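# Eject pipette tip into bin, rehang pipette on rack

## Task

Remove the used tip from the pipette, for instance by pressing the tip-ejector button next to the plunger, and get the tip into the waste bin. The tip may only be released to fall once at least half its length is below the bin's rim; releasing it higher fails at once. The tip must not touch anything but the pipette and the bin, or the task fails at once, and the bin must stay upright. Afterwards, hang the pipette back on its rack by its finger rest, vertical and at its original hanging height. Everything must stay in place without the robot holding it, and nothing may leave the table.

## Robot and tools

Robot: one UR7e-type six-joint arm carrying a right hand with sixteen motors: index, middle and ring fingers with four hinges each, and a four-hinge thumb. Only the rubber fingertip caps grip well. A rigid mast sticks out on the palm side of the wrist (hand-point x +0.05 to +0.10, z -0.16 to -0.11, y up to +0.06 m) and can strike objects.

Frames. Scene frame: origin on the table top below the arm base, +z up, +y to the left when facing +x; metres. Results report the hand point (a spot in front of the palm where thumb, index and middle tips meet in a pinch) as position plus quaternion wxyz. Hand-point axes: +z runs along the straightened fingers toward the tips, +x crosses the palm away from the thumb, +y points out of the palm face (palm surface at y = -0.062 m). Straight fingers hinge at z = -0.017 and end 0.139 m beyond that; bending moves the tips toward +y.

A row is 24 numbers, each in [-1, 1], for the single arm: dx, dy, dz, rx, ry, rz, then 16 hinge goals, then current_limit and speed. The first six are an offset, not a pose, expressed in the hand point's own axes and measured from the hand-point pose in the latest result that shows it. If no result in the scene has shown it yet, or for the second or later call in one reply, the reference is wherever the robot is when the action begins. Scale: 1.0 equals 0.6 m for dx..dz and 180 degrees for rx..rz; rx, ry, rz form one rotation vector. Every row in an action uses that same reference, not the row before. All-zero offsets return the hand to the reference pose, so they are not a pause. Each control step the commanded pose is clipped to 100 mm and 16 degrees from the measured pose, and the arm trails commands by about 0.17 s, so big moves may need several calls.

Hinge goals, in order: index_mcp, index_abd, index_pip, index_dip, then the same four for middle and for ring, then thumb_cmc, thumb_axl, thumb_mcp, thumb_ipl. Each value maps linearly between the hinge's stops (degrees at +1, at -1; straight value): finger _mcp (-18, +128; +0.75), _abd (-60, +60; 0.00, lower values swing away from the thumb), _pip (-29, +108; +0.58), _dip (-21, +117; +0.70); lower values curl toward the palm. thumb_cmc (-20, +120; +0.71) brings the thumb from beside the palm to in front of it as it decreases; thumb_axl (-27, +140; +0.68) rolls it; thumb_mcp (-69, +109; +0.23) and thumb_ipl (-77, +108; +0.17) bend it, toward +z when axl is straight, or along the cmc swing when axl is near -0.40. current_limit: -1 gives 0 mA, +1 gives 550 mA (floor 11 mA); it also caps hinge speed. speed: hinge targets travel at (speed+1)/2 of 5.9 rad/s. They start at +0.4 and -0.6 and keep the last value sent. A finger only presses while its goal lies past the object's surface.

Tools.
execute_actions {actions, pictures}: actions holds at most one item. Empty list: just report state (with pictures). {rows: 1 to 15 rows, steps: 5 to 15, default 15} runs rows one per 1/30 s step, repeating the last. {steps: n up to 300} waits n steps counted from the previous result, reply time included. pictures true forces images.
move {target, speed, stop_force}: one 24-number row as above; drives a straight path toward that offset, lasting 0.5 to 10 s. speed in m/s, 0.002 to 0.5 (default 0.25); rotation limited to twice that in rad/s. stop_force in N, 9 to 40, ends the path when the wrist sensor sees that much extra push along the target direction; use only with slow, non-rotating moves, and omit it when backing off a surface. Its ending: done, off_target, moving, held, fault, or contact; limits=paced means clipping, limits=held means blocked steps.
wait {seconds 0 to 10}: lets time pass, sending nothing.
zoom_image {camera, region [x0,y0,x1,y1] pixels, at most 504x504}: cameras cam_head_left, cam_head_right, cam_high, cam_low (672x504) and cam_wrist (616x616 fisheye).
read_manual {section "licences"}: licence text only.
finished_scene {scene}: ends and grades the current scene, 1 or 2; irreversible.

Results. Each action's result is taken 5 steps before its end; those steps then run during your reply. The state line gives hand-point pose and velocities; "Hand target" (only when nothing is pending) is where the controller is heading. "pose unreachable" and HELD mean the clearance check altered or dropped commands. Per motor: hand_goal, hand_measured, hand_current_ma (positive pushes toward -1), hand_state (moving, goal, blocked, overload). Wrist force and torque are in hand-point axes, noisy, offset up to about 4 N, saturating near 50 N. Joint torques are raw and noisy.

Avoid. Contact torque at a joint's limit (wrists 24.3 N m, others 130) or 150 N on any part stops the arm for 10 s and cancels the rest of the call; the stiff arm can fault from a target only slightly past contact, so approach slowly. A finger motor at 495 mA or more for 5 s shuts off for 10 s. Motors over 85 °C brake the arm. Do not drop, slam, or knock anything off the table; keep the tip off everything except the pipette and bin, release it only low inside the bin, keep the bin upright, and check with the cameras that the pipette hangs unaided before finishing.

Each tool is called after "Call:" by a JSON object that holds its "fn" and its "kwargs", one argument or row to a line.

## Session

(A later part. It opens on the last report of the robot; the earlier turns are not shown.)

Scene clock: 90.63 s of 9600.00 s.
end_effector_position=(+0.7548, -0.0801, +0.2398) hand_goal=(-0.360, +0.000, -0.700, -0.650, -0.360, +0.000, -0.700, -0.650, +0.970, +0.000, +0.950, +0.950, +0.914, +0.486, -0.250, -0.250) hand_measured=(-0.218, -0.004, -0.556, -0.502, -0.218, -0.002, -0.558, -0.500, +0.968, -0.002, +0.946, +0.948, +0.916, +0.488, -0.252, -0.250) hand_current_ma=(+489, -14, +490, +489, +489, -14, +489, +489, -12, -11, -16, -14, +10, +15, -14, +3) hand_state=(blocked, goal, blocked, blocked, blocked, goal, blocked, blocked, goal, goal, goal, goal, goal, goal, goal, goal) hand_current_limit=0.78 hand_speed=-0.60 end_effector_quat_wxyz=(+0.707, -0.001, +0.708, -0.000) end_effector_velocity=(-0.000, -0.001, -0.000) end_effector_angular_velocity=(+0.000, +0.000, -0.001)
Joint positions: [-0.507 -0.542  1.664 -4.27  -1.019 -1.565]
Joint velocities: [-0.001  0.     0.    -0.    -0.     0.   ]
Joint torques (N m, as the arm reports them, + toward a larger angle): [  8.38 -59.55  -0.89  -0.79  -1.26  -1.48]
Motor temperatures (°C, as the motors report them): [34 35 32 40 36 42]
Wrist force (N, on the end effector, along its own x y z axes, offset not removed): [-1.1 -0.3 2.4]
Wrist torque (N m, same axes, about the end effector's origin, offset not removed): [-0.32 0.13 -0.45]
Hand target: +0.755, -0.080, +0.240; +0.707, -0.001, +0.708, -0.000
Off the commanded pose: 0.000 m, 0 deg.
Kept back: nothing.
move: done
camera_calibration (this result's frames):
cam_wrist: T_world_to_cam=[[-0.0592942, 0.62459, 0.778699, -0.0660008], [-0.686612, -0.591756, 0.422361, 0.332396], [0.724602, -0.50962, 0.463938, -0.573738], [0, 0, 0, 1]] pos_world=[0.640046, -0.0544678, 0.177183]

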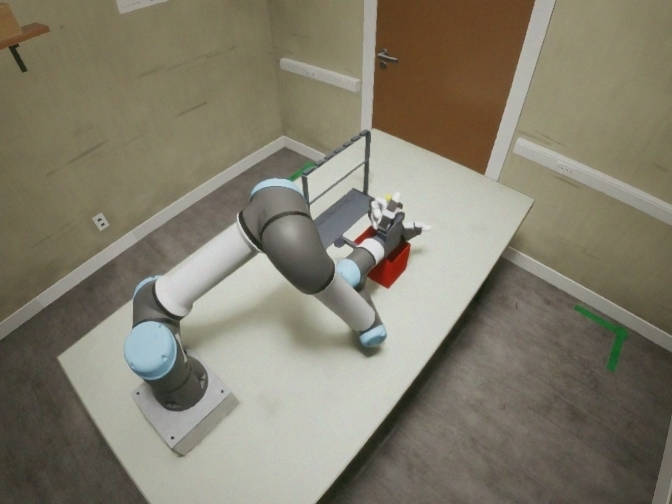

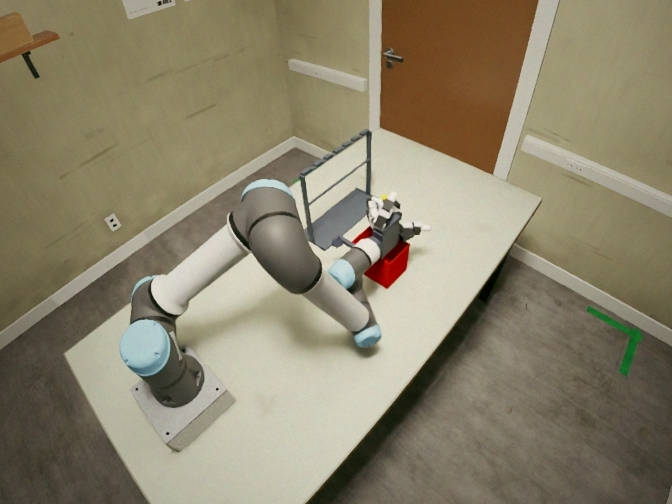

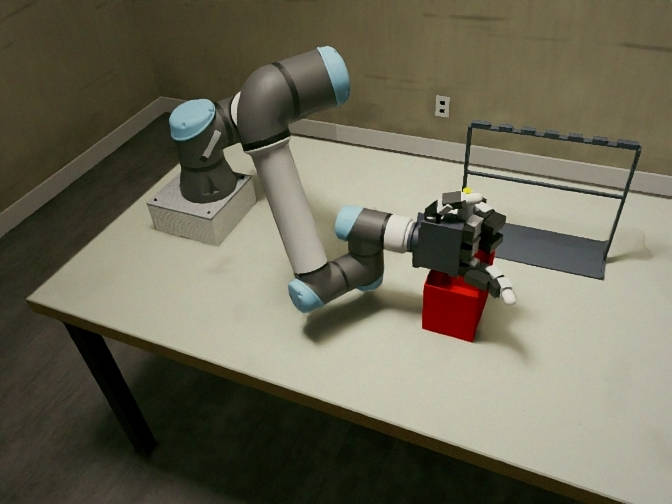

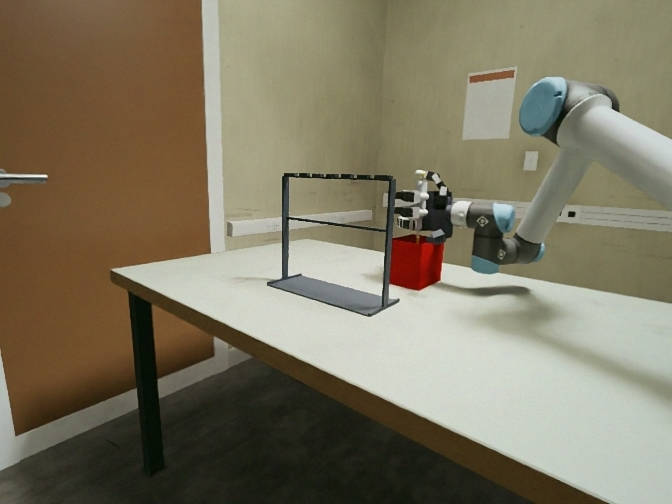

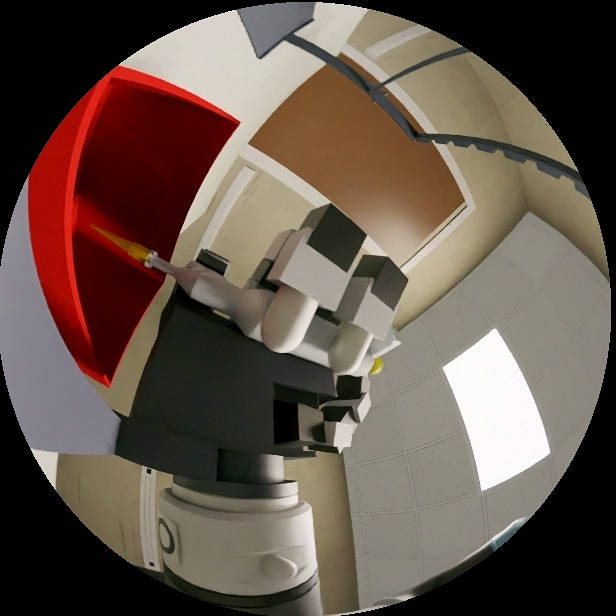

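Now press with both bending joints, then toggle.

Call:
{"fn": "execute_actions", "kwargs": {
  "actions": [
    {"rows": [[0,0,0,0,0,0,-0.36,0,-0.7,-0.65,-0.36,0,-0.7,-0.65,0.97,0,0.95,0.95,0.913,0.485,-0.42,-0.7,0.78,-0.8]], "steps": 15}
  ],
  "pictures": false
}}

Call:
{"fn": "execute_actions", "kwargs": {
  "actions": [
    {"steps": 18}
  ],
  "pictures": true
}}

Call:
{"fn": "zoom_image", "kwargs": {
  "camera": "cam_wrist",
  "region": [80, 210, 260, 330]
}}

Scene clock: 91.17 s of 9600.00 s.
end_effector_position=(+0.7548, -0.0801, +0.2398) hand_goal=(-0.360, +0.000, -0.700, -0.650, -0.360, +0.000, -0.700, -0.650, +0.970, +0.000, +0.950, +0.950, +0.914, +0.486, -0.420, -0.700) hand_measured=(-0.218, -0.004, -0.556, -0.502, -0.218, -0.002, -0.558, -0.500, +0.968, -0.002, +0.946, +0.948, +0.920, +0.488, -0.278, -0.300) hand_current_ma=(+489, -14, +490, +490, +490, -14, +490, +489, -12, -11, -16, -14, +38, +3, +490, +377) hand_state=(blocked, goal, blocked, blocked, blocked, goal, blocked, blocked, goal, goal, goal, goal, moving, goal, blocked, moving) hand_current_limit=0.78 hand_speed=-0.80 end_effector_quat_wxyz=(+0.707, -0.001, +0.708, -0.000) end_effector_velocity=(+0.000, -0.001, +0.000) end_effector_angular_velocity=(-0.000, -0.001, -0.003)
Joint positions: [-0.507 -0.542  1.664 -4.27  -1.019 -1.565]
Joint velocities: [-0.    -0.    -0.001  0.    -0.003  0.   ]
Joint torques (N m, as the arm reports them, + toward a larger angle): [  9.28 -59.45  -0.38  -0.53  -1.16  -1.54]
Motor temperatures (°C, as the motors report them): [34 35 32 40 36 42]
Wrist force (N, on the end effector, along its own x y z axes, offset not removed): [-3.5 -3.9 4.0]
Wrist torque (N m, same axes, about the end effector's origin, offset not removed): [-0.84 0.42 -0.57]
Steps of this call (steps 1 to 6: nothing new was sent; steps 7 to 16: the first 10 steps of this action). Readings (end_effector_position | what the end effector reports):
7: (+0.7548, -0.0801, +0.2398) | hand_goal=(-0.360, +0.000, -0.700, -0.650, -0.360, +0.000, -0.700, -0.650, +0.970, +0.000, +0.950, +0.950, +0.914, +0.486, -0.420, -0.700) hand_measured=(-0.218, -0.004, -0.556, -0.502, -0.218, -0.002, -0.558, -0.500, +0.968, -0.002, +0.946, +0.948, +0.916, +0.488, -0.252, -0.250) hand_current_ma=(+489, -14, +490, +489, +489, -14, +490, +489, -12, -11, -16, -14, +10, +15, -14, +3) hand_state=(blocked, goal, blocked, blocked, blocked, goal, blocked, blocked, goal, goal, goal, goal, goal, goal, moving, moving) hand_current_limit=0.78 hand_speed=-0.80
8: (+0.7548, -0.0801, +0.2398) | hand_goal=(-0.360, +0.000, -0.700, -0.650, -0.360, +0.000, -0.700, -0.650, +0.970, +0.000, +0.950, +0.950, +0.914, +0.486, -0.420, -0.700) hand_measured=(-0.218, -0.004, -0.556, -0.502, -0.218, -0.002, -0.558, -0.500, +0.968, -0.002, +0.946, +0.948, +0.916, +0.488, -0.252, -0.250) hand_current_ma=(+490, -14, +490, +489, +490, -14, +489, +489, -12, -11, -16, -14, +10, +15, +32, +46) hand_state=(blocked, goal, blocked, blocked, blocked, goal, blocked, blocked, goal, goal, goal, goal, goal, goal, moving, moving) hand_current_limit=0.78 hand_speed=-0.80
10: (+0.7548, -0.0801, +0.2398) | hand_goal=(-0.360, +0.000, -0.700, -0.650, -0.360, +0.000, -0.700, -0.650, +0.970, +0.000, +0.950, +0.950, +0.914, +0.486, -0.420, -0.700) hand_measured=(-0.218, -0.004, -0.556, -0.502, -0.218, -0.002, -0.558, -0.500, +0.968, -0.002, +0.946, +0.948, +0.916, +0.488, -0.272, -0.268) hand_current_ma=(+490, -14, +490, +489, +490, -14, +489, +489, -12, -11, -16, -14, +10, +15, +9, +27) hand_state=(blocked, goal, blocked, blocked, blocked, goal, blocked, blocked, goal, goal, goal, goal, goal, goal, moving, moving) hand_current_limit=0.78 hand_speed=-0.80
14: (+0.7548, -0.0801, +0.2398) | hand_goal=(-0.360, +0.000, -0.700, -0.650, -0.360, +0.000, -0.700, -0.650, +0.970, +0.000, +0.950, +0.950, +0.914, +0.486, -0.420, -0.700) hand_measured=(-0.218, -0.004, -0.556, -0.502, -0.218, -0.002, -0.558, -0.500, +0.968, -0.002, +0.946, +0.948, +0.918, +0.488, -0.278, -0.290) hand_current_ma=(+490, -14, +490, +489, +490, -14, +489, +489, -12, -11, -16, -14, +25, +10, +435, +273) hand_state=(blocked, goal, blocked, blocked, blocked, goal, blocked, blocked, goal, goal, goal, goal, moving, goal, moving, moving) hand_current_limit=0.78 hand_speed=-0.80
16: the state above

Scene clock: 91.77 s of 9600.00 s.
end_effector_position=(+0.7548, -0.0801, +0.2398) hand_goal=(-0.360, +0.000, -0.700, -0.650, -0.360, +0.000, -0.700, -0.650, +0.970, +0.000, +0.950, +0.950, +0.914, +0.486, -0.420, -0.700) hand_measured=(-0.218, -0.004, -0.556, -0.502, -0.218, -0.002, -0.558, -0.500, +0.968, -0.002, +0.946, +0.948, +0.924, +0.486, -0.278, -0.310) hand_current_ma=(+489, -14, +489, +490, +490, -13, +489, +489, -12, -11, -16, -14, +47, -3, +489, +490) hand_state=(blocked, goal, blocked, blocked, blocked, goal, blocked, blocked, goal, goal, goal, goal, goal, goal, blocked, blocked) hand_current_limit=0.78 hand_speed=-0.80 end_effector_quat_wxyz=(+0.707, -0.001, +0.708, -0.000) end_effector_velocity=(-0.000, +0.000, -0.000) end_effector_angular_velocity=(+0.000, +0.000, -0.000)
Joint positions: [-0.507 -0.542  1.664 -4.27  -1.019 -1.565]
Joint velocities: [ 0.     0.     0.    -0.    -0.001 -0.   ]
Joint torques (N m, as the arm reports them, + toward a larger angle): [  8.27 -59.66   0.53  -0.62  -1.16  -1.43]
Motor temperatures (°C, as the motors report them): [34 35 32 40 36 42]
Wrist force (N, on the end effector, along its own x y z axes, offset not removed): [-0.4 -2.9 3.1]
Wrist torque (N m, same axes, about the end effector's origin, offset not removed): [-0.76 0.13 -0.52]
Hand target: +0.755, -0.080, +0.240; +0.707, -0.001, +0.708, -0.000
Off the commanded pose: 0.000 m, 0 deg.
Kept back: nothing.
Steps of this call (steps 1 to 5: the last 5 steps of your previous action; steps 6 to 18: nothing new was sent). Readings (end_effector_position | what the end effector reports):
1: (+0.7548, -0.0801, +0.2398) | hand_goal=(-0.360, +0.000, -0.700, -0.650, -0.360, +0.000, -0.700, -0.650, +0.970, +0.000, +0.950, +0.950, +0.914, +0.486, -0.420, -0.700) hand_measured=(-0.218, -0.004, -0.556, -0.502, -0.218, -0.002, -0.558, -0.500, +0.968, -0.002, +0.946, +0.948, +0.922, +0.486, -0.278, -0.304) hand_current_ma=(+489, -14, +489, +489, +489, -14, +490, +489, -12, -11, -16, -14, +44, -1, +490, +430) hand_state=(blocked, goal, blocked, blocked, blocked, goal, blocked, blocked, goal, goal, goal, goal, moving, goal, blocked, moving) hand_current_limit=0.78 hand_speed=-0.80
2: (+0.7548, -0.0801, +0.2398) | hand_goal=(-0.360, +0.000, -0.700, -0.650, -0.360, +0.000, -0.700, -0.650, +0.970, +0.000, +0.950, +0.950, +0.914, +0.486, -0.420, -0.700) hand_measured=(-0.218, -0.004, -0.556, -0.502, -0.218, -0.002, -0.558, -0.500, +0.968, -0.002, +0.946, +0.948, +0.922, +0.486, -0.278, -0.308) hand_current_ma=(+488, -14, +490, +489, +489, -14, +489, +489, -12, -11, -16, -14, +48, -2, +490, +452) hand_state=(blocked, goal, blocked, blocked, blocked, goal, blocked, blocked, goal, goal, goal, goal, moving, goal, blocked, moving) hand_current_limit=0.78 hand_speed=-0.80
4: (+0.7548, -0.0801, +0.2398) | hand_goal=(-0.360, +0.000, -0.700, -0.650, -0.360, +0.000, -0.700, -0.650, +0.970, +0.000, +0.950, +0.950, +0.914, +0.486, -0.420, -0.700) hand_measured=(-0.218, -0.004, -0.556, -0.502, -0.218, -0.002, -0.558, -0.500, +0.968, -0.002, +0.946, +0.948, +0.922, +0.486, -0.278, -0.310) hand_current_ma=(+490, -14, +490, +490, +490, -13, +489, +489, -12, -11, -16, -14, +47, -3, +490, +490) hand_state=(blocked, goal, blocked, blocked, blocked, goal, blocked, blocked, goal, goal, goal, goal, goal, goal, blocked, blocked) hand_current_limit=0.78 hand_speed=-0.80
8: (+0.7548, -0.0801, +0.2398) | hand_goal=(-0.360, +0.000, -0.700, -0.650, -0.360, +0.000, -0.700, -0.650, +0.970, +0.000, +0.950, +0.950, +0.914, +0.486, -0.420, -0.700) hand_measured=(-0.218, -0.004, -0.556, -0.502, -0.218, -0.002, -0.558, -0.500, +0.968, -0.002, +0.946, +0.948, +0.924, +0.486, -0.278, -0.310) hand_current_ma=(+489, -14, +490, +489, +490, -13, +489, +489, -12, -11, -16, -14, +47, -3, +490, +490) hand_state=(blocked, goal, blocked, blocked, blocked, goal, blocked, blocked, goal, goal, goal, goal, goal, goal, blocked, blocked) hand_current_limit=0.78 hand_speed=-0.80
18: the state above
camera_calibration (this result's frames):
cam_wrist: T_world_to_cam=[[-0.0592941, 0.62459, 0.778699, -0.0660009], [-0.686612, -0.591756, 0.422362, 0.332396], [0.724602, -0.50962, 0.463938, -0.573738], [0, 0, 0, 1]] pos_world=[0.640046, -0.0544678, 0.177183]

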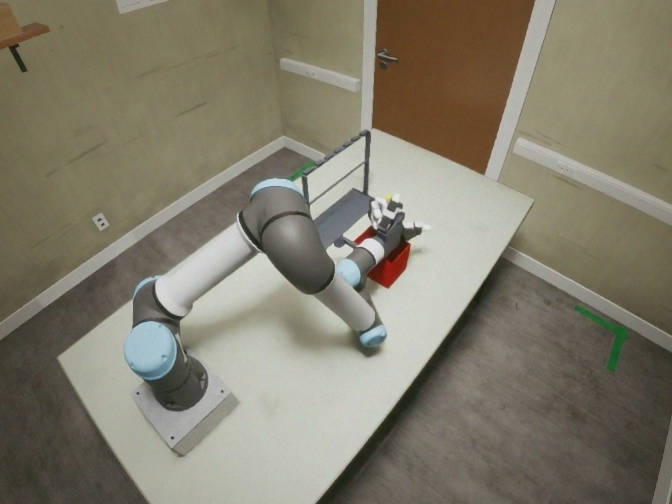

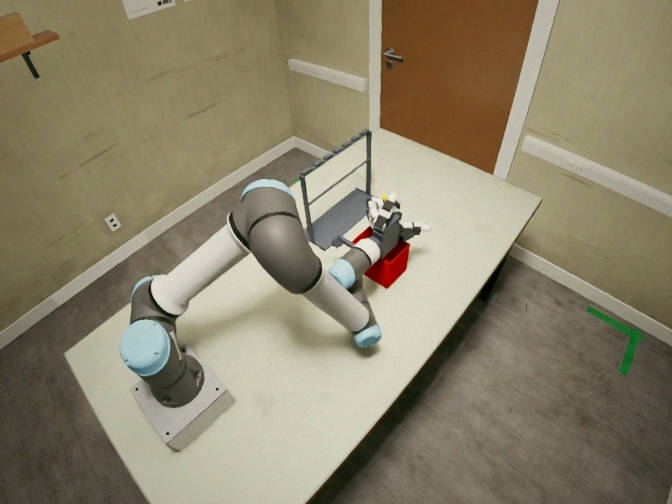

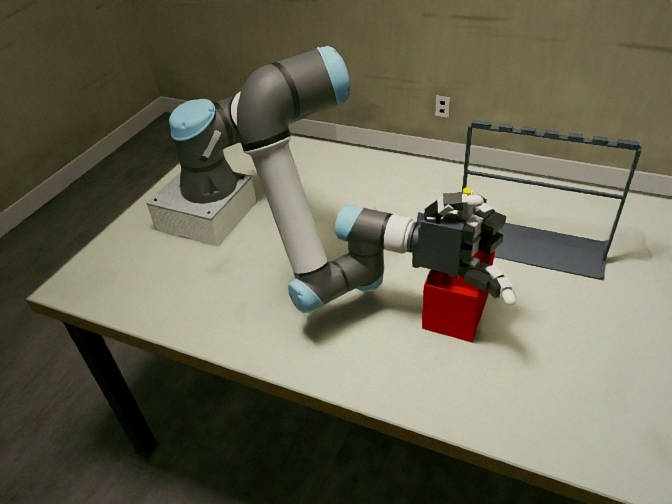

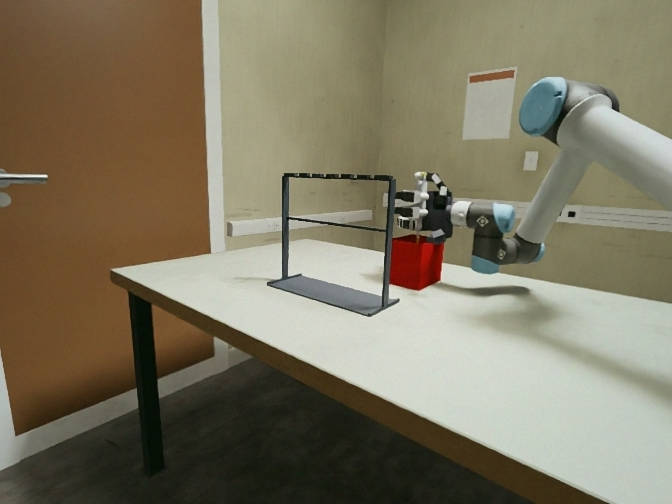

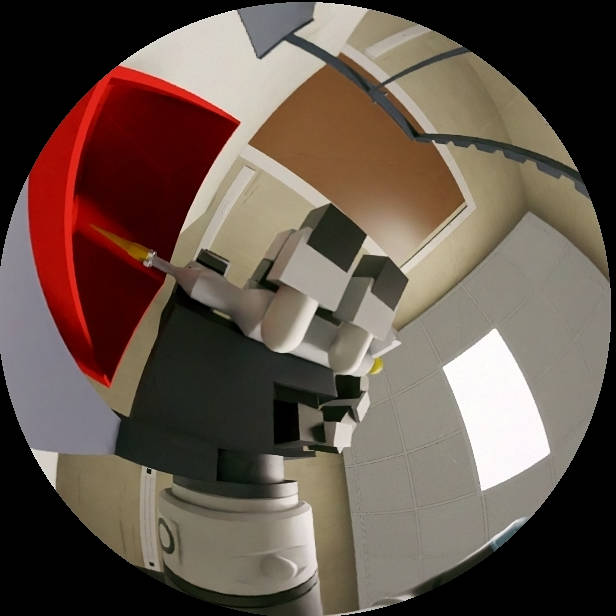

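Region (80, 210, 260, 330) of cam_wrist's 616x616 image, scaled by 2.800, with more detail than that image has.

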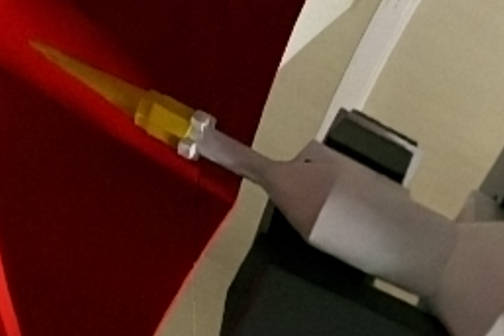

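Call:
{"fn": "execute_actions", "kwargs": {
  "actions": [
    {"rows": [[0,0,0,0,0,0,-0.36,0,-0.7,-0.65,-0.36,0,-0.7,-0.65,0.97,0,0.95,0.95,0.70,0.67,-0.42,-0.7,0.78,-0.9]], "steps": 15}
  ],
  "pictures": false
}}

Call:
{"fn": "execute_actions", "kwargs": {
  "actions": [
    {"steps": 12}
  ],
  "pictures": false
}}

Call:
{"fn": "execute_actions", "kwargs": {
  "actions": [
    {"steps": 18}
  ],
  "pictures": true
}}

Call:
{"fn": "zoom_image", "kwargs": {
  "camera": "cam_wrist",
  "region": [80, 210, 260, 330]
}}

Scene clock: 92.43 s of 9600.00 s.
end_effector_position=(+0.7548, -0.0801, +0.2398) hand_goal=(-0.360, +0.000, -0.700, -0.650, -0.360, +0.000, -0.700, -0.650, +0.970, +0.000, +0.950, +0.950, +0.700, +0.670, -0.420, -0.700) hand_measured=(-0.218, -0.004, -0.556, -0.502, -0.218, -0.002, -0.558, -0.500, +0.968, -0.002, +0.946, +0.948, +0.878, +0.528, -0.292, -0.358) hand_current_ma=(+490, -14, +489, +489, +490, -13, +489, +489, -12, -11, -16, -14, +151, -88, +490, +369) hand_state=(blocked, goal, blocked, blocked, blocked, goal, blocked, blocked, goal, goal, goal, goal, moving, moving, moving, moving) hand_current_limit=0.78 hand_speed=-0.90 end_effector_quat_wxyz=(+0.707, -0.001, +0.708, -0.000) end_effector_velocity=(+0.000, -0.000, -0.000) end_effector_angular_velocity=(+0.000, +0.000, -0.000)
Joint positions: [-0.507 -0.542  1.664 -4.27  -1.019 -1.565]
Joint velocities: [ 0.    -0.     0.     0.001 -0.001  0.   ]
Joint torques (N m, as the arm reports them, + toward a larger angle): [  9.15 -59.83  -0.39  -0.6   -1.22  -1.42]
Motor temperatures (°C, as the motors report them): [34 35 32 40 36 42]
Wrist force (N, on the end effector, along its own x y z axes, offset not removed): [3.4 -2.3 -0.3]
Wrist torque (N m, same axes, about the end effector's origin, offset not removed): [-0.20 -0.43 0.05]
Steps of this call (steps 1 to 10: nothing new was sent; steps 11 to 20: the first 10 steps of this action). Readings (end_effector_position | what the end effector reports):
11: (+0.7548, -0.0801, +0.2398) | hand_goal=(-0.360, +0.000, -0.700, -0.650, -0.360, +0.000, -0.700, -0.650, +0.970, +0.000, +0.950, +0.950, +0.700, +0.670, -0.420, -0.700) hand_measured=(-0.218, -0.004, -0.556, -0.502, -0.218, -0.002, -0.558, -0.500, +0.968, -0.002, +0.946, +0.948, +0.924, +0.486, -0.278, -0.310) hand_current_ma=(+489, -14, +490, +490, +489, -13, +490, +489, -12, -11, -16, -14, +47, -3, +490, +489) hand_state=(blocked, goal, blocked, blocked, blocked, goal, blocked, blocked, goal, goal, goal, goal, moving, moving, blocked, blocked) hand_current_limit=0.78 hand_speed=-0.90
12: (+0.7548, -0.0801, +0.2398) | hand_goal=(-0.360, +0.000, -0.700, -0.650, -0.360, +0.000, -0.700, -0.650, +0.970, +0.000, +0.950, +0.950, +0.700, +0.670, -0.420, -0.700) hand_measured=(-0.218, -0.004, -0.556, -0.502, -0.218, -0.002, -0.558, -0.500, +0.968, -0.002, +0.946, +0.948, +0.924, +0.486, -0.278, -0.310) hand_current_ma=(+490, -14, +489, +489, +489, -13, +489, +489, -12, -11, -16, -14, +91, -47, +489, +490) hand_state=(blocked, goal, blocked, blocked, blocked, goal, blocked, blocked, goal, goal, goal, goal, moving, moving, blocked, blocked) hand_current_limit=0.78 hand_speed=-0.90
14: (+0.7548, -0.0801, +0.2398) | hand_goal=(-0.360, +0.000, -0.700, -0.650, -0.360, +0.000, -0.700, -0.650, +0.970, +0.000, +0.950, +0.950, +0.700, +0.670, -0.420, -0.700) hand_measured=(-0.218, -0.004, -0.556, -0.502, -0.218, -0.002, -0.558, -0.500, +0.968, -0.002, +0.946, +0.948, +0.920, +0.488, -0.278, -0.310) hand_current_ma=(+490, -14, +489, +489, +490, -13, +489, +489, -12, -11, -16, -14, +141, -96, +490, +490) hand_state=(blocked, goal, blocked, blocked, blocked, goal, blocked, blocked, goal, goal, goal, goal, moving, moving, blocked, blocked) hand_current_limit=0.78 hand_speed=-0.90
18: (+0.7548, -0.0801, +0.2398) | hand_goal=(-0.360, +0.000, -0.700, -0.650, -0.360, +0.000, -0.700, -0.650, +0.970, +0.000, +0.950, +0.950, +0.700, +0.670, -0.420, -0.700) hand_measured=(-0.218, -0.004, -0.556, -0.502, -0.218, -0.002, -0.558, -0.500, +0.968, -0.002, +0.946, +0.948, +0.892, +0.516, -0.284, -0.346) hand_current_ma=(+490, -14, +489, +489, +489, -13, +490, +489, -12, -11, -16, -14, +122, -24, +302, +173) hand_state=(blocked, goal, blocked, blocked, blocked, goal, blocked, blocked, goal, goal, goal, goal, moving, moving, moving, moving) hand_current_limit=0.78 hand_speed=-0.90
20: the state above

Scene clock: 92.83 s of 9600.00 s.
end_effector_position=(+0.7548, -0.0801, +0.2398) hand_goal=(-0.360, +0.000, -0.700, -0.650, -0.360, +0.000, -0.700, -0.650, +0.970, +0.000, +0.950, +0.950, +0.700, +0.670, -0.420, -0.700) hand_measured=(-0.218, -0.004, -0.556, -0.502, -0.218, -0.002, -0.558, -0.500, +0.968, -0.002, +0.946, +0.948, +0.782, +0.598, -0.284, -0.358) hand_current_ma=(+490, -14, +489, +489, +490, -13, +489, +489, -12, -11, -16, -14, +168, -140, +490, +490) hand_state=(blocked, goal, blocked, blocked, blocked, goal, blocked, blocked, goal, goal, goal, goal, moving, moving, blocked, blocked) hand_current_limit=0.78 hand_speed=-0.90 end_effector_quat_wxyz=(+0.707, -0.001, +0.708, -0.000) end_effector_velocity=(-0.000, +0.001, +0.000) end_effector_angular_velocity=(-0.000, -0.001, +0.003)
Joint positions: [-0.507 -0.542  1.664 -4.27  -1.019 -1.565]
Joint velocities: [ 0.001 -0.    -0.    -0.     0.002 -0.   ]
Joint torques (N m, as the arm reports them, + toward a larger angle): [  8.54 -58.76  -0.38  -0.61  -1.17  -1.45]
Motor temperatures (°C, as the motors report them): [34 35 32 40 36 42]
Wrist force (N, on the end effector, along its own x y z axes, offset not removed): [-0.1 -1.5 1.2]
Wrist torque (N m, same axes, about the end effector's origin, offset not removed): [-0.31 -0.04 -0.09]
Hand target: +0.755, -0.080, +0.240; +0.707, -0.001, +0.708, -0.000
Off the commanded pose: 0.000 m, 0 deg.
Kept back: nothing.
Steps of this call (steps 1 to 5: the last 5 steps of your previous action; steps 6 to 12: nothing new was sent). Readings (end_effector_position | what the end effector reports):
1: (+0.7548, -0.0801, +0.2398) | hand_goal=(-0.360, +0.000, -0.700, -0.650, -0.360, +0.000, -0.700, -0.650, +0.970, +0.000, +0.950, +0.950, +0.700, +0.670, -0.420, -0.700) hand_measured=(-0.218, -0.004, -0.556, -0.502, -0.218, -0.002, -0.558, -0.500, +0.968, -0.002, +0.946, +0.948, +0.872, +0.532, -0.292, -0.358) hand_current_ma=(+489, -14, +490, +490, +490, -13, +489, +489, -12, -11, -16, -14, +159, -99, +490, +409) hand_state=(blocked, goal, blocked, blocked, blocked, goal, blocked, blocked, goal, goal, goal, goal, moving, moving, blocked, moving) hand_current_limit=0.78 hand_speed=-0.90
2: (+0.7548, -0.0801, +0.2398) | hand_goal=(-0.360, +0.000, -0.700, -0.650, -0.360, +0.000, -0.700, -0.650, +0.970, +0.000, +0.950, +0.950, +0.700, +0.670, -0.420, -0.700) hand_measured=(-0.218, -0.004, -0.556, -0.502, -0.218, -0.002, -0.558, -0.500, +0.968, -0.002, +0.946, +0.948, +0.866, +0.536, -0.292, -0.358) hand_current_ma=(+489, -14, +489, +490, +490, -13, +490, +489, -12, -11, -16, -14, +164, -108, +490, +445) hand_state=(blocked, goal, blocked, blocked, blocked, goal, blocked, blocked, goal, goal, goal, goal, moving, moving, blocked, moving) hand_current_limit=0.78 hand_speed=-0.90
4: (+0.7548, -0.0801, +0.2398) | hand_goal=(-0.360, +0.000, -0.700, -0.650, -0.360, +0.000, -0.700, -0.650, +0.970, +0.000, +0.950, +0.950, +0.700, +0.670, -0.420, -0.700) hand_measured=(-0.218, -0.004, -0.556, -0.502, -0.218, -0.002, -0.558, -0.500, +0.968, -0.002, +0.946, +0.948, +0.850, +0.548, -0.290, -0.358) hand_current_ma=(+489, -14, +490, +490, +490, -13, +490, +489, -12, -11, -16, -14, +164, -120, +490, +490) hand_state=(blocked, goal, blocked, blocked, blocked, goal, blocked, blocked, goal, goal, goal, goal, moving, moving, moving, blocked) hand_current_limit=0.78 hand_speed=-0.90
8: (+0.7548, -0.0801, +0.2398) | hand_goal=(-0.360, +0.000, -0.700, -0.650, -0.360, +0.000, -0.700, -0.650, +0.970, +0.000, +0.950, +0.950, +0.700, +0.670, -0.420, -0.700) hand_measured=(-0.218, -0.004, -0.556, -0.502, -0.218, -0.002, -0.558, -0.500, +0.968, -0.002, +0.946, +0.948, +0.814, +0.574, -0.286, -0.358) hand_current_ma=(+490, -14, +489, +490, +490, -13, +489, +489, -12, -11, -16, -14, +127, -109, +490, +490) hand_state=(blocked, goal, blocked, blocked, blocked, goal, blocked, blocked, goal, goal, goal, goal, moving, moving, moving, blocked) hand_current_limit=0.78 hand_speed=-0.90
12: the state above

Scene clock: 93.43 s of 9600.00 s.
end_effector_position=(+0.7548, -0.0801, +0.2398) hand_goal=(-0.360, +0.000, -0.700, -0.650, -0.360, +0.000, -0.700, -0.650, +0.970, +0.000, +0.950, +0.950, +0.700, +0.670, -0.420, -0.700) hand_measured=(-0.218, -0.004, -0.556, -0.502, -0.218, -0.002, -0.558, -0.500, +0.968, -0.002, +0.946, +0.948, +0.732, +0.656, -0.282, -0.358) hand_current_ma=(+489, -14, +489, +489, +489, -13, +489, +489, -12, -11, -16, -14, +165, -86, +490, +489) hand_state=(blocked, goal, blocked, blocked, blocked, goal, blocked, blocked, goal, goal, goal, goal, blocked, goal, blocked, blocked) hand_current_limit=0.78 hand_speed=-0.90 end_effector_quat_wxyz=(+0.707, -0.001, +0.708, -0.000) end_effector_velocity=(+0.000, -0.000, +0.000) end_effector_angular_velocity=(-0.000, -0.000, -0.000)
Joint positions: [-0.507 -0.542  1.664 -4.27  -1.019 -1.565]
Joint velocities: [-0. -0. -0.  0. -0.  0.]
Joint torques (N m, as the arm reports them, + toward a larger angle): [  8.75 -59.77  -0.22  -0.65  -1.3   -1.38]
Motor temperatures (°C, as the motors report them): [34 35 32 40 36 42]
Wrist force (N, on the end effector, along its own x y z axes, offset not removed): [-2.9 -1.1 1.8]
Wrist torque (N m, same axes, about the end effector's origin, offset not removed): [-0.45 0.37 -0.47]
Hand target: +0.755, -0.080, +0.240; +0.707, -0.001, +0.708, -0.000
Off the commanded pose: 0.000 m, 0 deg.
Kept back: nothing.
Steps of this call (steps 1 to 18: nothing new was sent). Readings (end_effector_position | what the end effector reports):
1: (+0.7548, -0.0801, +0.2398) | hand_goal=(-0.360, +0.000, -0.700, -0.650, -0.360, +0.000, -0.700, -0.650, +0.970, +0.000, +0.950, +0.950, +0.700, +0.670, -0.420, -0.700) hand_measured=(-0.218, -0.004, -0.556, -0.502, -0.218, -0.002, -0.558, -0.500, +0.968, -0.002, +0.946, +0.948, +0.778, +0.604, -0.284, -0.358) hand_current_ma=(+490, -14, +490, +489, +490, -13, +490, +489, -12, -11, -16, -14, +175, -133, +490, +490) hand_state=(blocked, goal, blocked, blocked, blocked, goal, blocked, blocked, goal, goal, goal, goal, moving, moving, blocked, blocked) hand_current_limit=0.78 hand_speed=-0.90
2: (+0.7548, -0.0801, +0.2398) | hand_goal=(-0.360, +0.000, -0.700, -0.650, -0.360, +0.000, -0.700, -0.650, +0.970, +0.000, +0.950, +0.950, +0.700, +0.670, -0.420, -0.700) hand_measured=(-0.218, -0.004, -0.556, -0.502, -0.218, -0.002, -0.558, -0.500, +0.968, -0.002, +0.946, +0.948, +0.772, +0.612, -0.284, -0.358) hand_current_ma=(+489, -14, +489, +490, +489, -13, +489, +489, -12, -11, -16, -14, +177, -121, +490, +489) hand_state=(blocked, goal, blocked, blocked, blocked, goal, blocked, blocked, goal, goal, goal, goal, moving, moving, blocked, blocked) hand_current_limit=0.78 hand_speed=-0.90
4: (+0.7548, -0.0801, +0.2398) | hand_goal=(-0.360, +0.000, -0.700, -0.650, -0.360, +0.000, -0.700, -0.650, +0.970, +0.000, +0.950, +0.950, +0.700, +0.670, -0.420, -0.700) hand_measured=(-0.218, -0.004, -0.556, -0.502, -0.218, -0.002, -0.558, -0.500, +0.968, -0.002, +0.946, +0.948, +0.756, +0.628, -0.284, -0.358) hand_current_ma=(+490, -14, +490, +489, +489, -13, +490, +489, -12, -11, -16, -14, +180, -99, +490, +489) hand_state=(blocked, goal, blocked, blocked, blocked, goal, blocked, blocked, goal, goal, goal, goal, moving, moving, blocked, blocked) hand_current_limit=0.78 hand_speed=-0.90
8: (+0.7548, -0.0801, +0.2398) | hand_goal=(-0.360, +0.000, -0.700, -0.650, -0.360, +0.000, -0.700, -0.650, +0.970, +0.000, +0.950, +0.950, +0.700, +0.670, -0.420, -0.700) hand_measured=(-0.218, -0.004, -0.556, -0.502, -0.218, -0.002, -0.558, -0.500, +0.968, -0.002, +0.946, +0.948, +0.734, +0.654, -0.282, -0.358) hand_current_ma=(+489, -14, +490, +490, +489, -13, +490, +489, -12, -11, -16, -14, +159, -80, +490, +489) hand_state=(blocked, goal, blocked, blocked, blocked, goal, blocked, blocked, goal, goal, goal, goal, moving, moving, blocked, blocked) hand_current_limit=0.78 hand_speed=-0.90
18: the state above
camera_calibration (this result's frames):
cam_wrist: T_world_to_cam=[[-0.0592942, 0.62459, 0.778699, -0.0660011], [-0.686612, -0.591756, 0.422362, 0.332396], [0.724602, -0.50962, 0.463939, -0.573738], [0, 0, 0, 1]] pos_world=[0.640046, -0.0544677, 0.177183]

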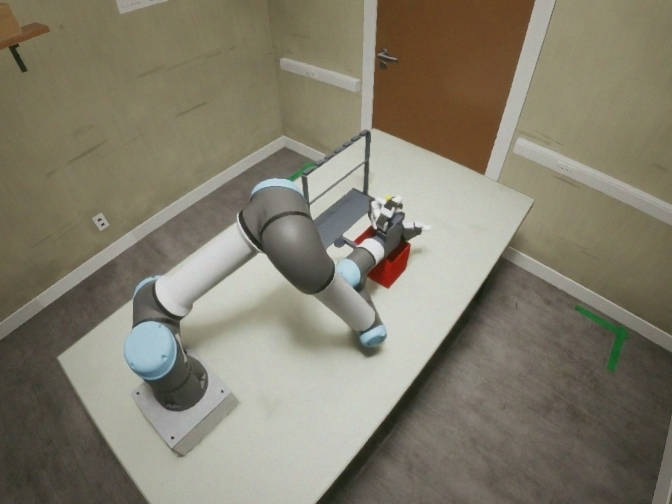

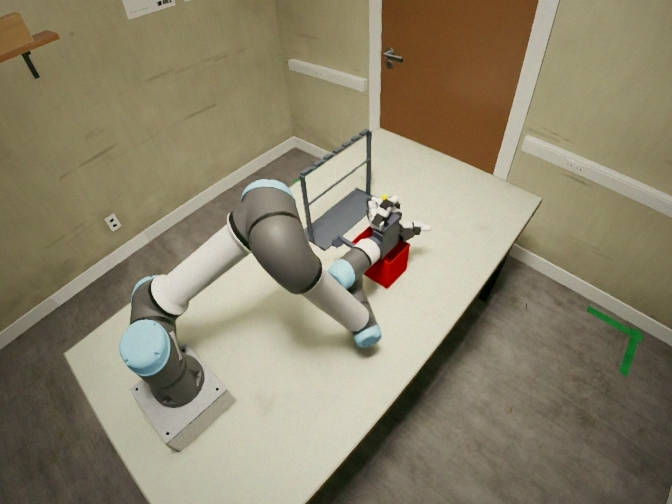

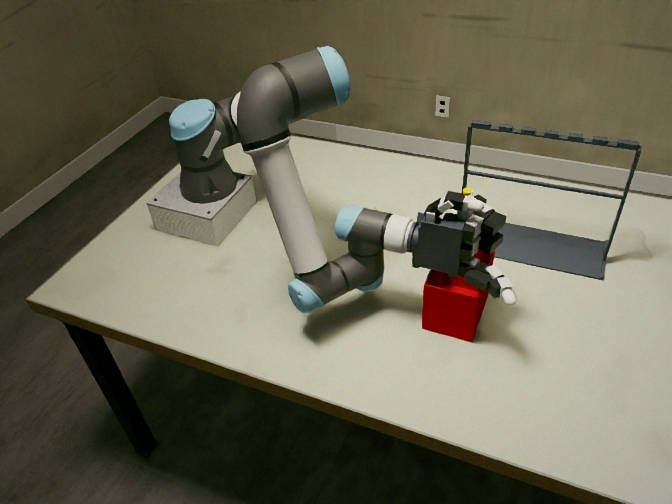

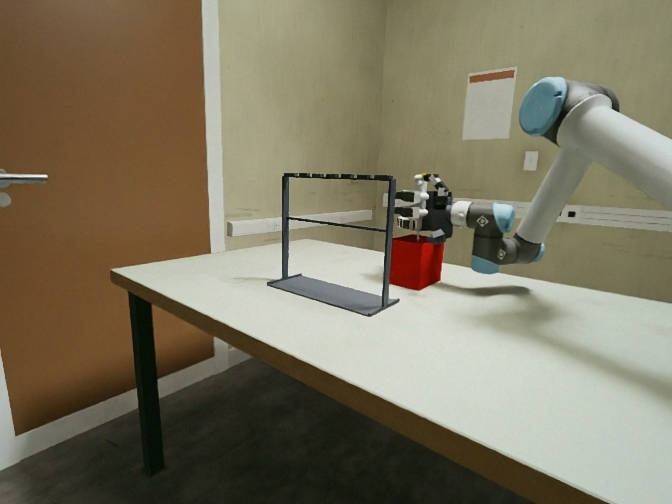

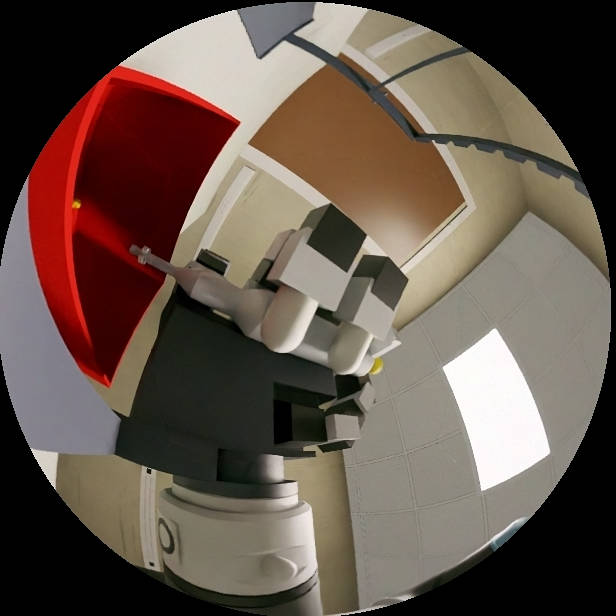

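Region (80, 210, 260, 330) of cam_wrist's 616x616 image, scaled by 2.800, with more detail than that image has.

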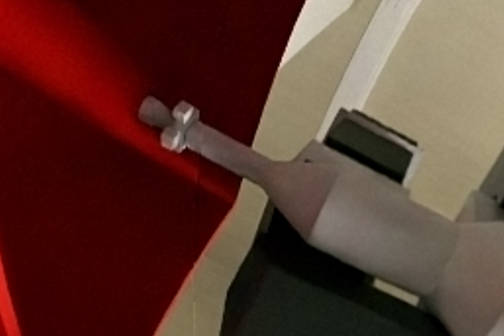

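Call:
{"fn": "move", "kwargs": {
  "target": [-0.055,0,0,0,0,0,-0.3,0,-0.62,-0.58,-0.3,0,-0.62,-0.58,0.97,0,0.95,0.95,0.714,0.678,0.226,0.168,0.5,-0.3],
  "speed": 0.1
}}

Call:
{"fn": "move", "kwargs": {
  "target": [0.012,0.29,-0.018,-0.111,0,0,-0.3,0,-0.62,-0.58,-0.3,0,-0.62,-0.58,0.97,0,0.95,0.95,0.714,0.678,0.226,0.168,0.5,-0.3],
  "speed": 0.2
}}

Scene clock: 94.67 s of 9600.00 s.
end_effector_position=(+0.7548, -0.0799, +0.2727) hand_goal=(-0.300, +0.000, -0.620, -0.580, -0.300, +0.000, -0.620, -0.580, +0.970, +0.000, +0.950, +0.950, +0.714, +0.678, +0.226, +0.168) hand_measured=(-0.218, -0.004, -0.552, -0.502, -0.218, -0.002, -0.554, -0.500, +0.968, -0.002, +0.946, +0.948, +0.718, +0.676, +0.224, +0.166) hand_current_ma=(+413, -14, +341, +392, +413, -13, +328, +401, -12, -11, -16, -14, +20, -16, -14, -14) hand_state=(blocked, goal, blocked, blocked, blocked, goal, blocked, blocked, goal, goal, goal, goal, goal, goal, goal, goal) hand_current_limit=0.50 hand_speed=-0.30 end_effector_quat_wxyz=(+0.707, -0.001, +0.708, -0.000) end_effector_velocity=(+0.000, -0.001, +0.001) end_effector_angular_velocity=(-0.000, +0.000, -0.002)
Joint positions: [-0.507 -0.612  1.688 -4.224 -1.018 -1.565]
Joint velocities: [-0.001 -0.002  0.     0.002 -0.001 -0.   ]
Joint torques (N m, as the arm reports them, + toward a larger angle): [-12.43 -58.87  -0.56  -0.18   1.6   -1.72]
Motor temperatures (°C, as the motors report them): [34 35 32 40 36 42]
Wrist force (N, on the end effector, along its own x y z axes, offset not removed): [-0.2 -5.6 2.1]
Wrist torque (N m, same axes, about the end effector's origin, offset not removed): [-1.14 -0.13 -0.35]
Hand target: +0.755, -0.080, +0.273; +0.707, -0.001, +0.708, -0.000
Off the commanded pose: 0.000 m, 0 deg.
Kept back: nothing.
move: done
camera_calibration (this result's frames):
cam_wrist: T_world_to_cam=[[-0.0593089, 0.624579, 0.778707, -0.0916738], [-0.686612, -0.591767, 0.422345, 0.318582], [0.724601, -0.50962, 0.46394, -0.588953], [0, 0, 0, 1]] pos_world=[0.640061, -0.0543581, 0.210074]

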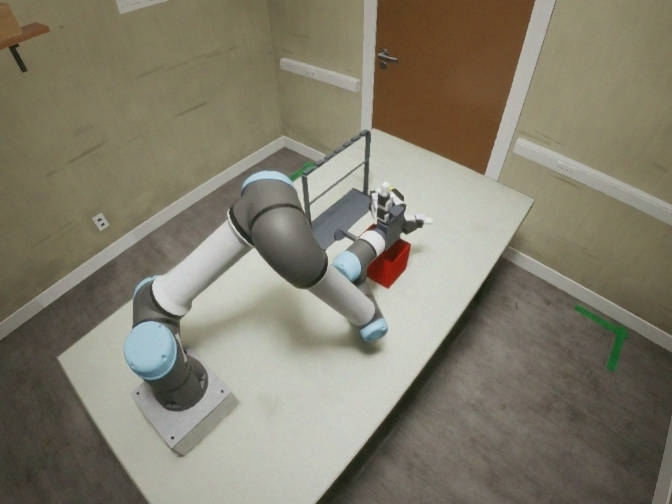

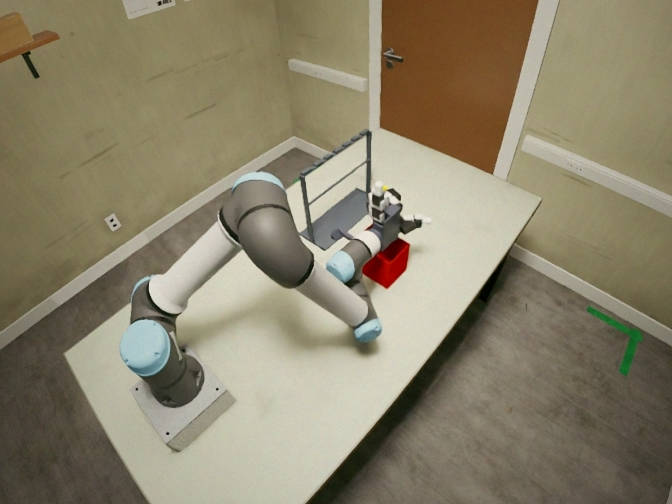

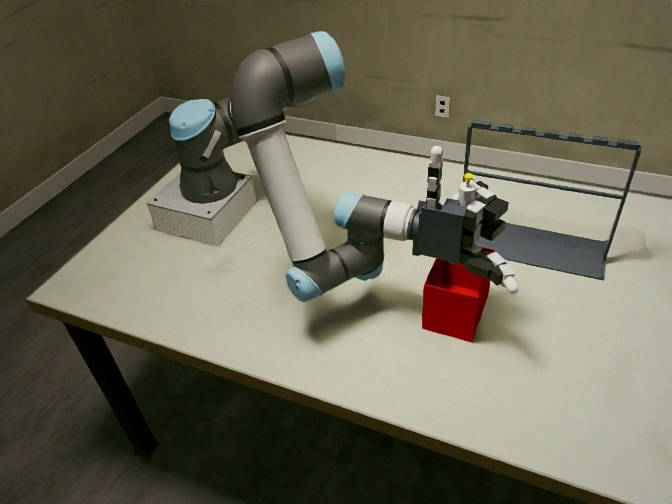

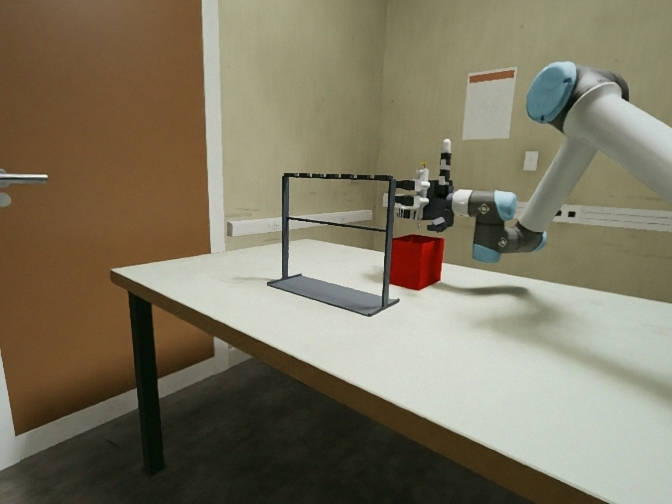

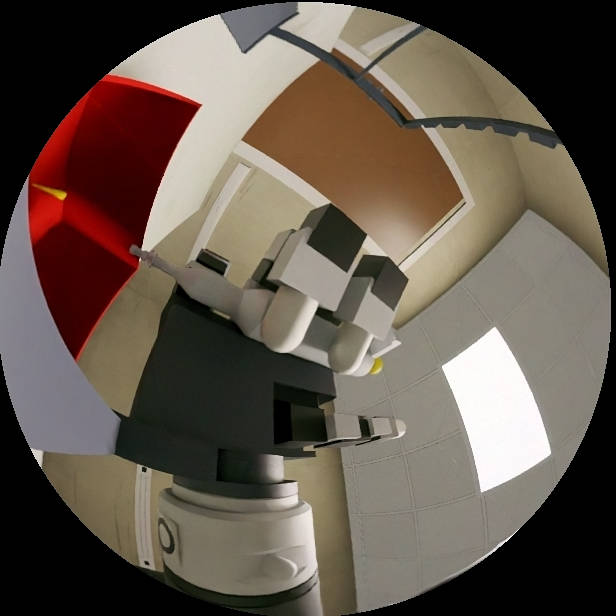

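Scene clock: 96.10 s of 9600.00 s.
end_effector_position=(+0.7439, +0.0938, +0.2649) hand_goal=(-0.300, +0.000, -0.620, -0.580, -0.300, +0.000, -0.620, -0.580, +0.970, +0.000, +0.950, +0.950, +0.714, +0.678, +0.226, +0.168) hand_measured=(-0.218, -0.004, -0.552, -0.502, -0.218, -0.002, -0.554, -0.500, +0.968, -0.002, +0.948, +0.948, +0.716, +0.676, +0.224, +0.166) hand_current_ma=(+413, -14, +341, +392, +412, -13, +328, +401, -8, -11, -15, -14, +13, -16, -14, -14) hand_state=(blocked, goal, blocked, blocked, blocked, goal, blocked, blocked, goal, goal, goal, goal, goal, goal, goal, goal) hand_current_limit=0.50 hand_speed=-0.30 end_effector_quat_wxyz=(+0.696, -0.124, +0.697, +0.122) end_effector_velocity=(-0.000, +0.003, -0.000) end_effector_angular_velocity=(+0.001, +0.001, +0.005)
Joint positions: [-0.313 -0.586  1.649 -4.213 -0.864 -1.566]
Joint velocities: [ 0.003  0.001 -0.002  0.001  0.001  0.   ]
Joint torques (N m, as the arm reports them, + toward a larger angle): [ 12.77 -40.27 -18.66   0.31   1.56  -1.58]
Motor temperatures (°C, as the motors report them): [34 35 32 40 36 42]
Wrist force (N, on the end effector, along its own x y z axes, offset not removed): [-0.7 -0.6 0.9]
Wrist torque (N m, same axes, about the end effector's origin, offset not removed): [-0.22 0.16 -0.41]
Hand target: +0.744, +0.094, +0.265; +0.696, -0.124, +0.697, +0.122
Off the commanded pose: 0.000 m, 0 deg.
Kept back: nothing.
move: done
camera_calibration (this result's frames):
cam_wrist: T_world_to_cam=[[-0.268084, 0.566888, 0.778953, -0.0341087], [-0.442841, -0.790578, 0.42294, 0.254343], [0.855583, -0.231569, 0.462983, -0.612157], [0, 0, 0, 1]] pos_world=[0.627241, 0.0786572, 0.202416]

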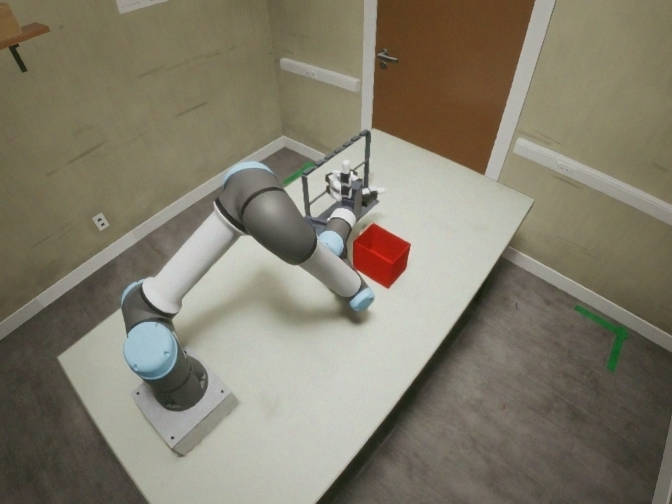

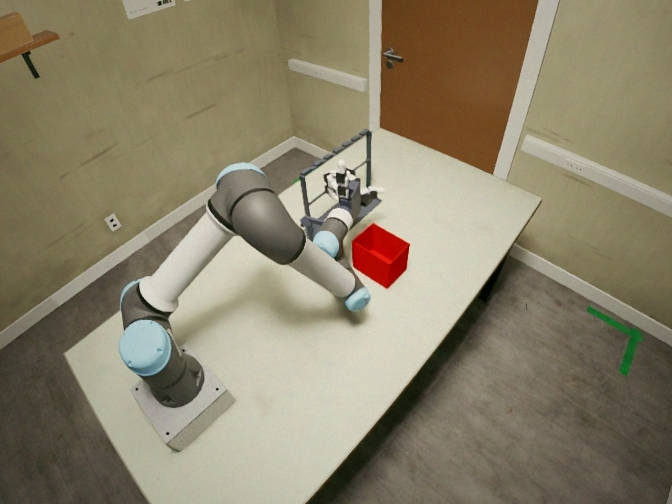

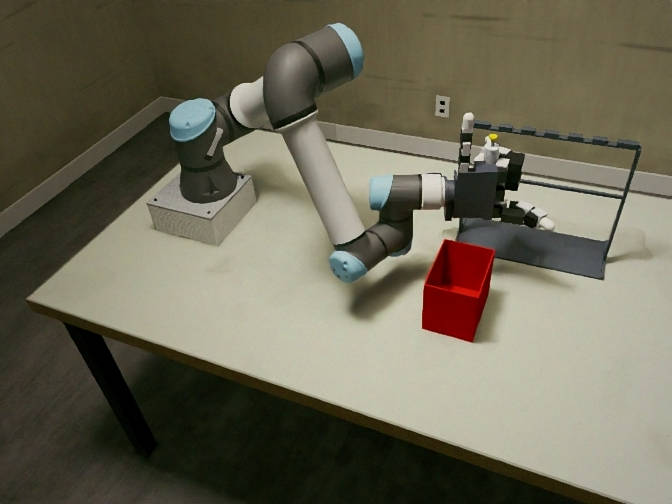

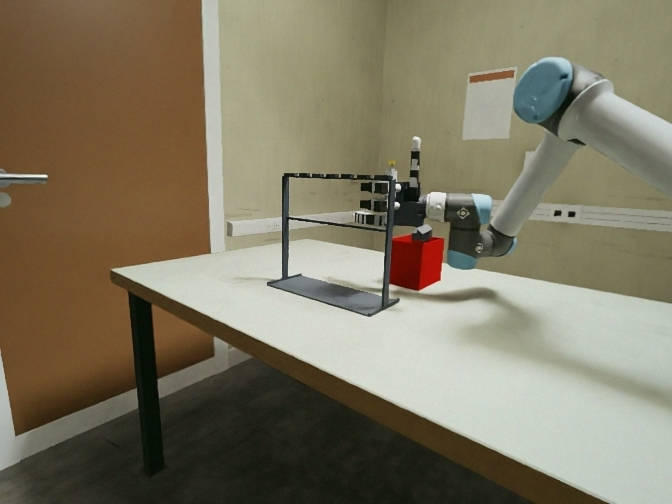

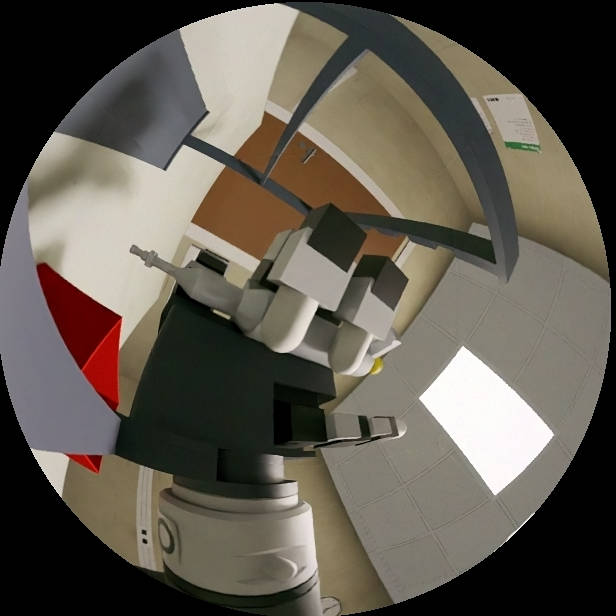

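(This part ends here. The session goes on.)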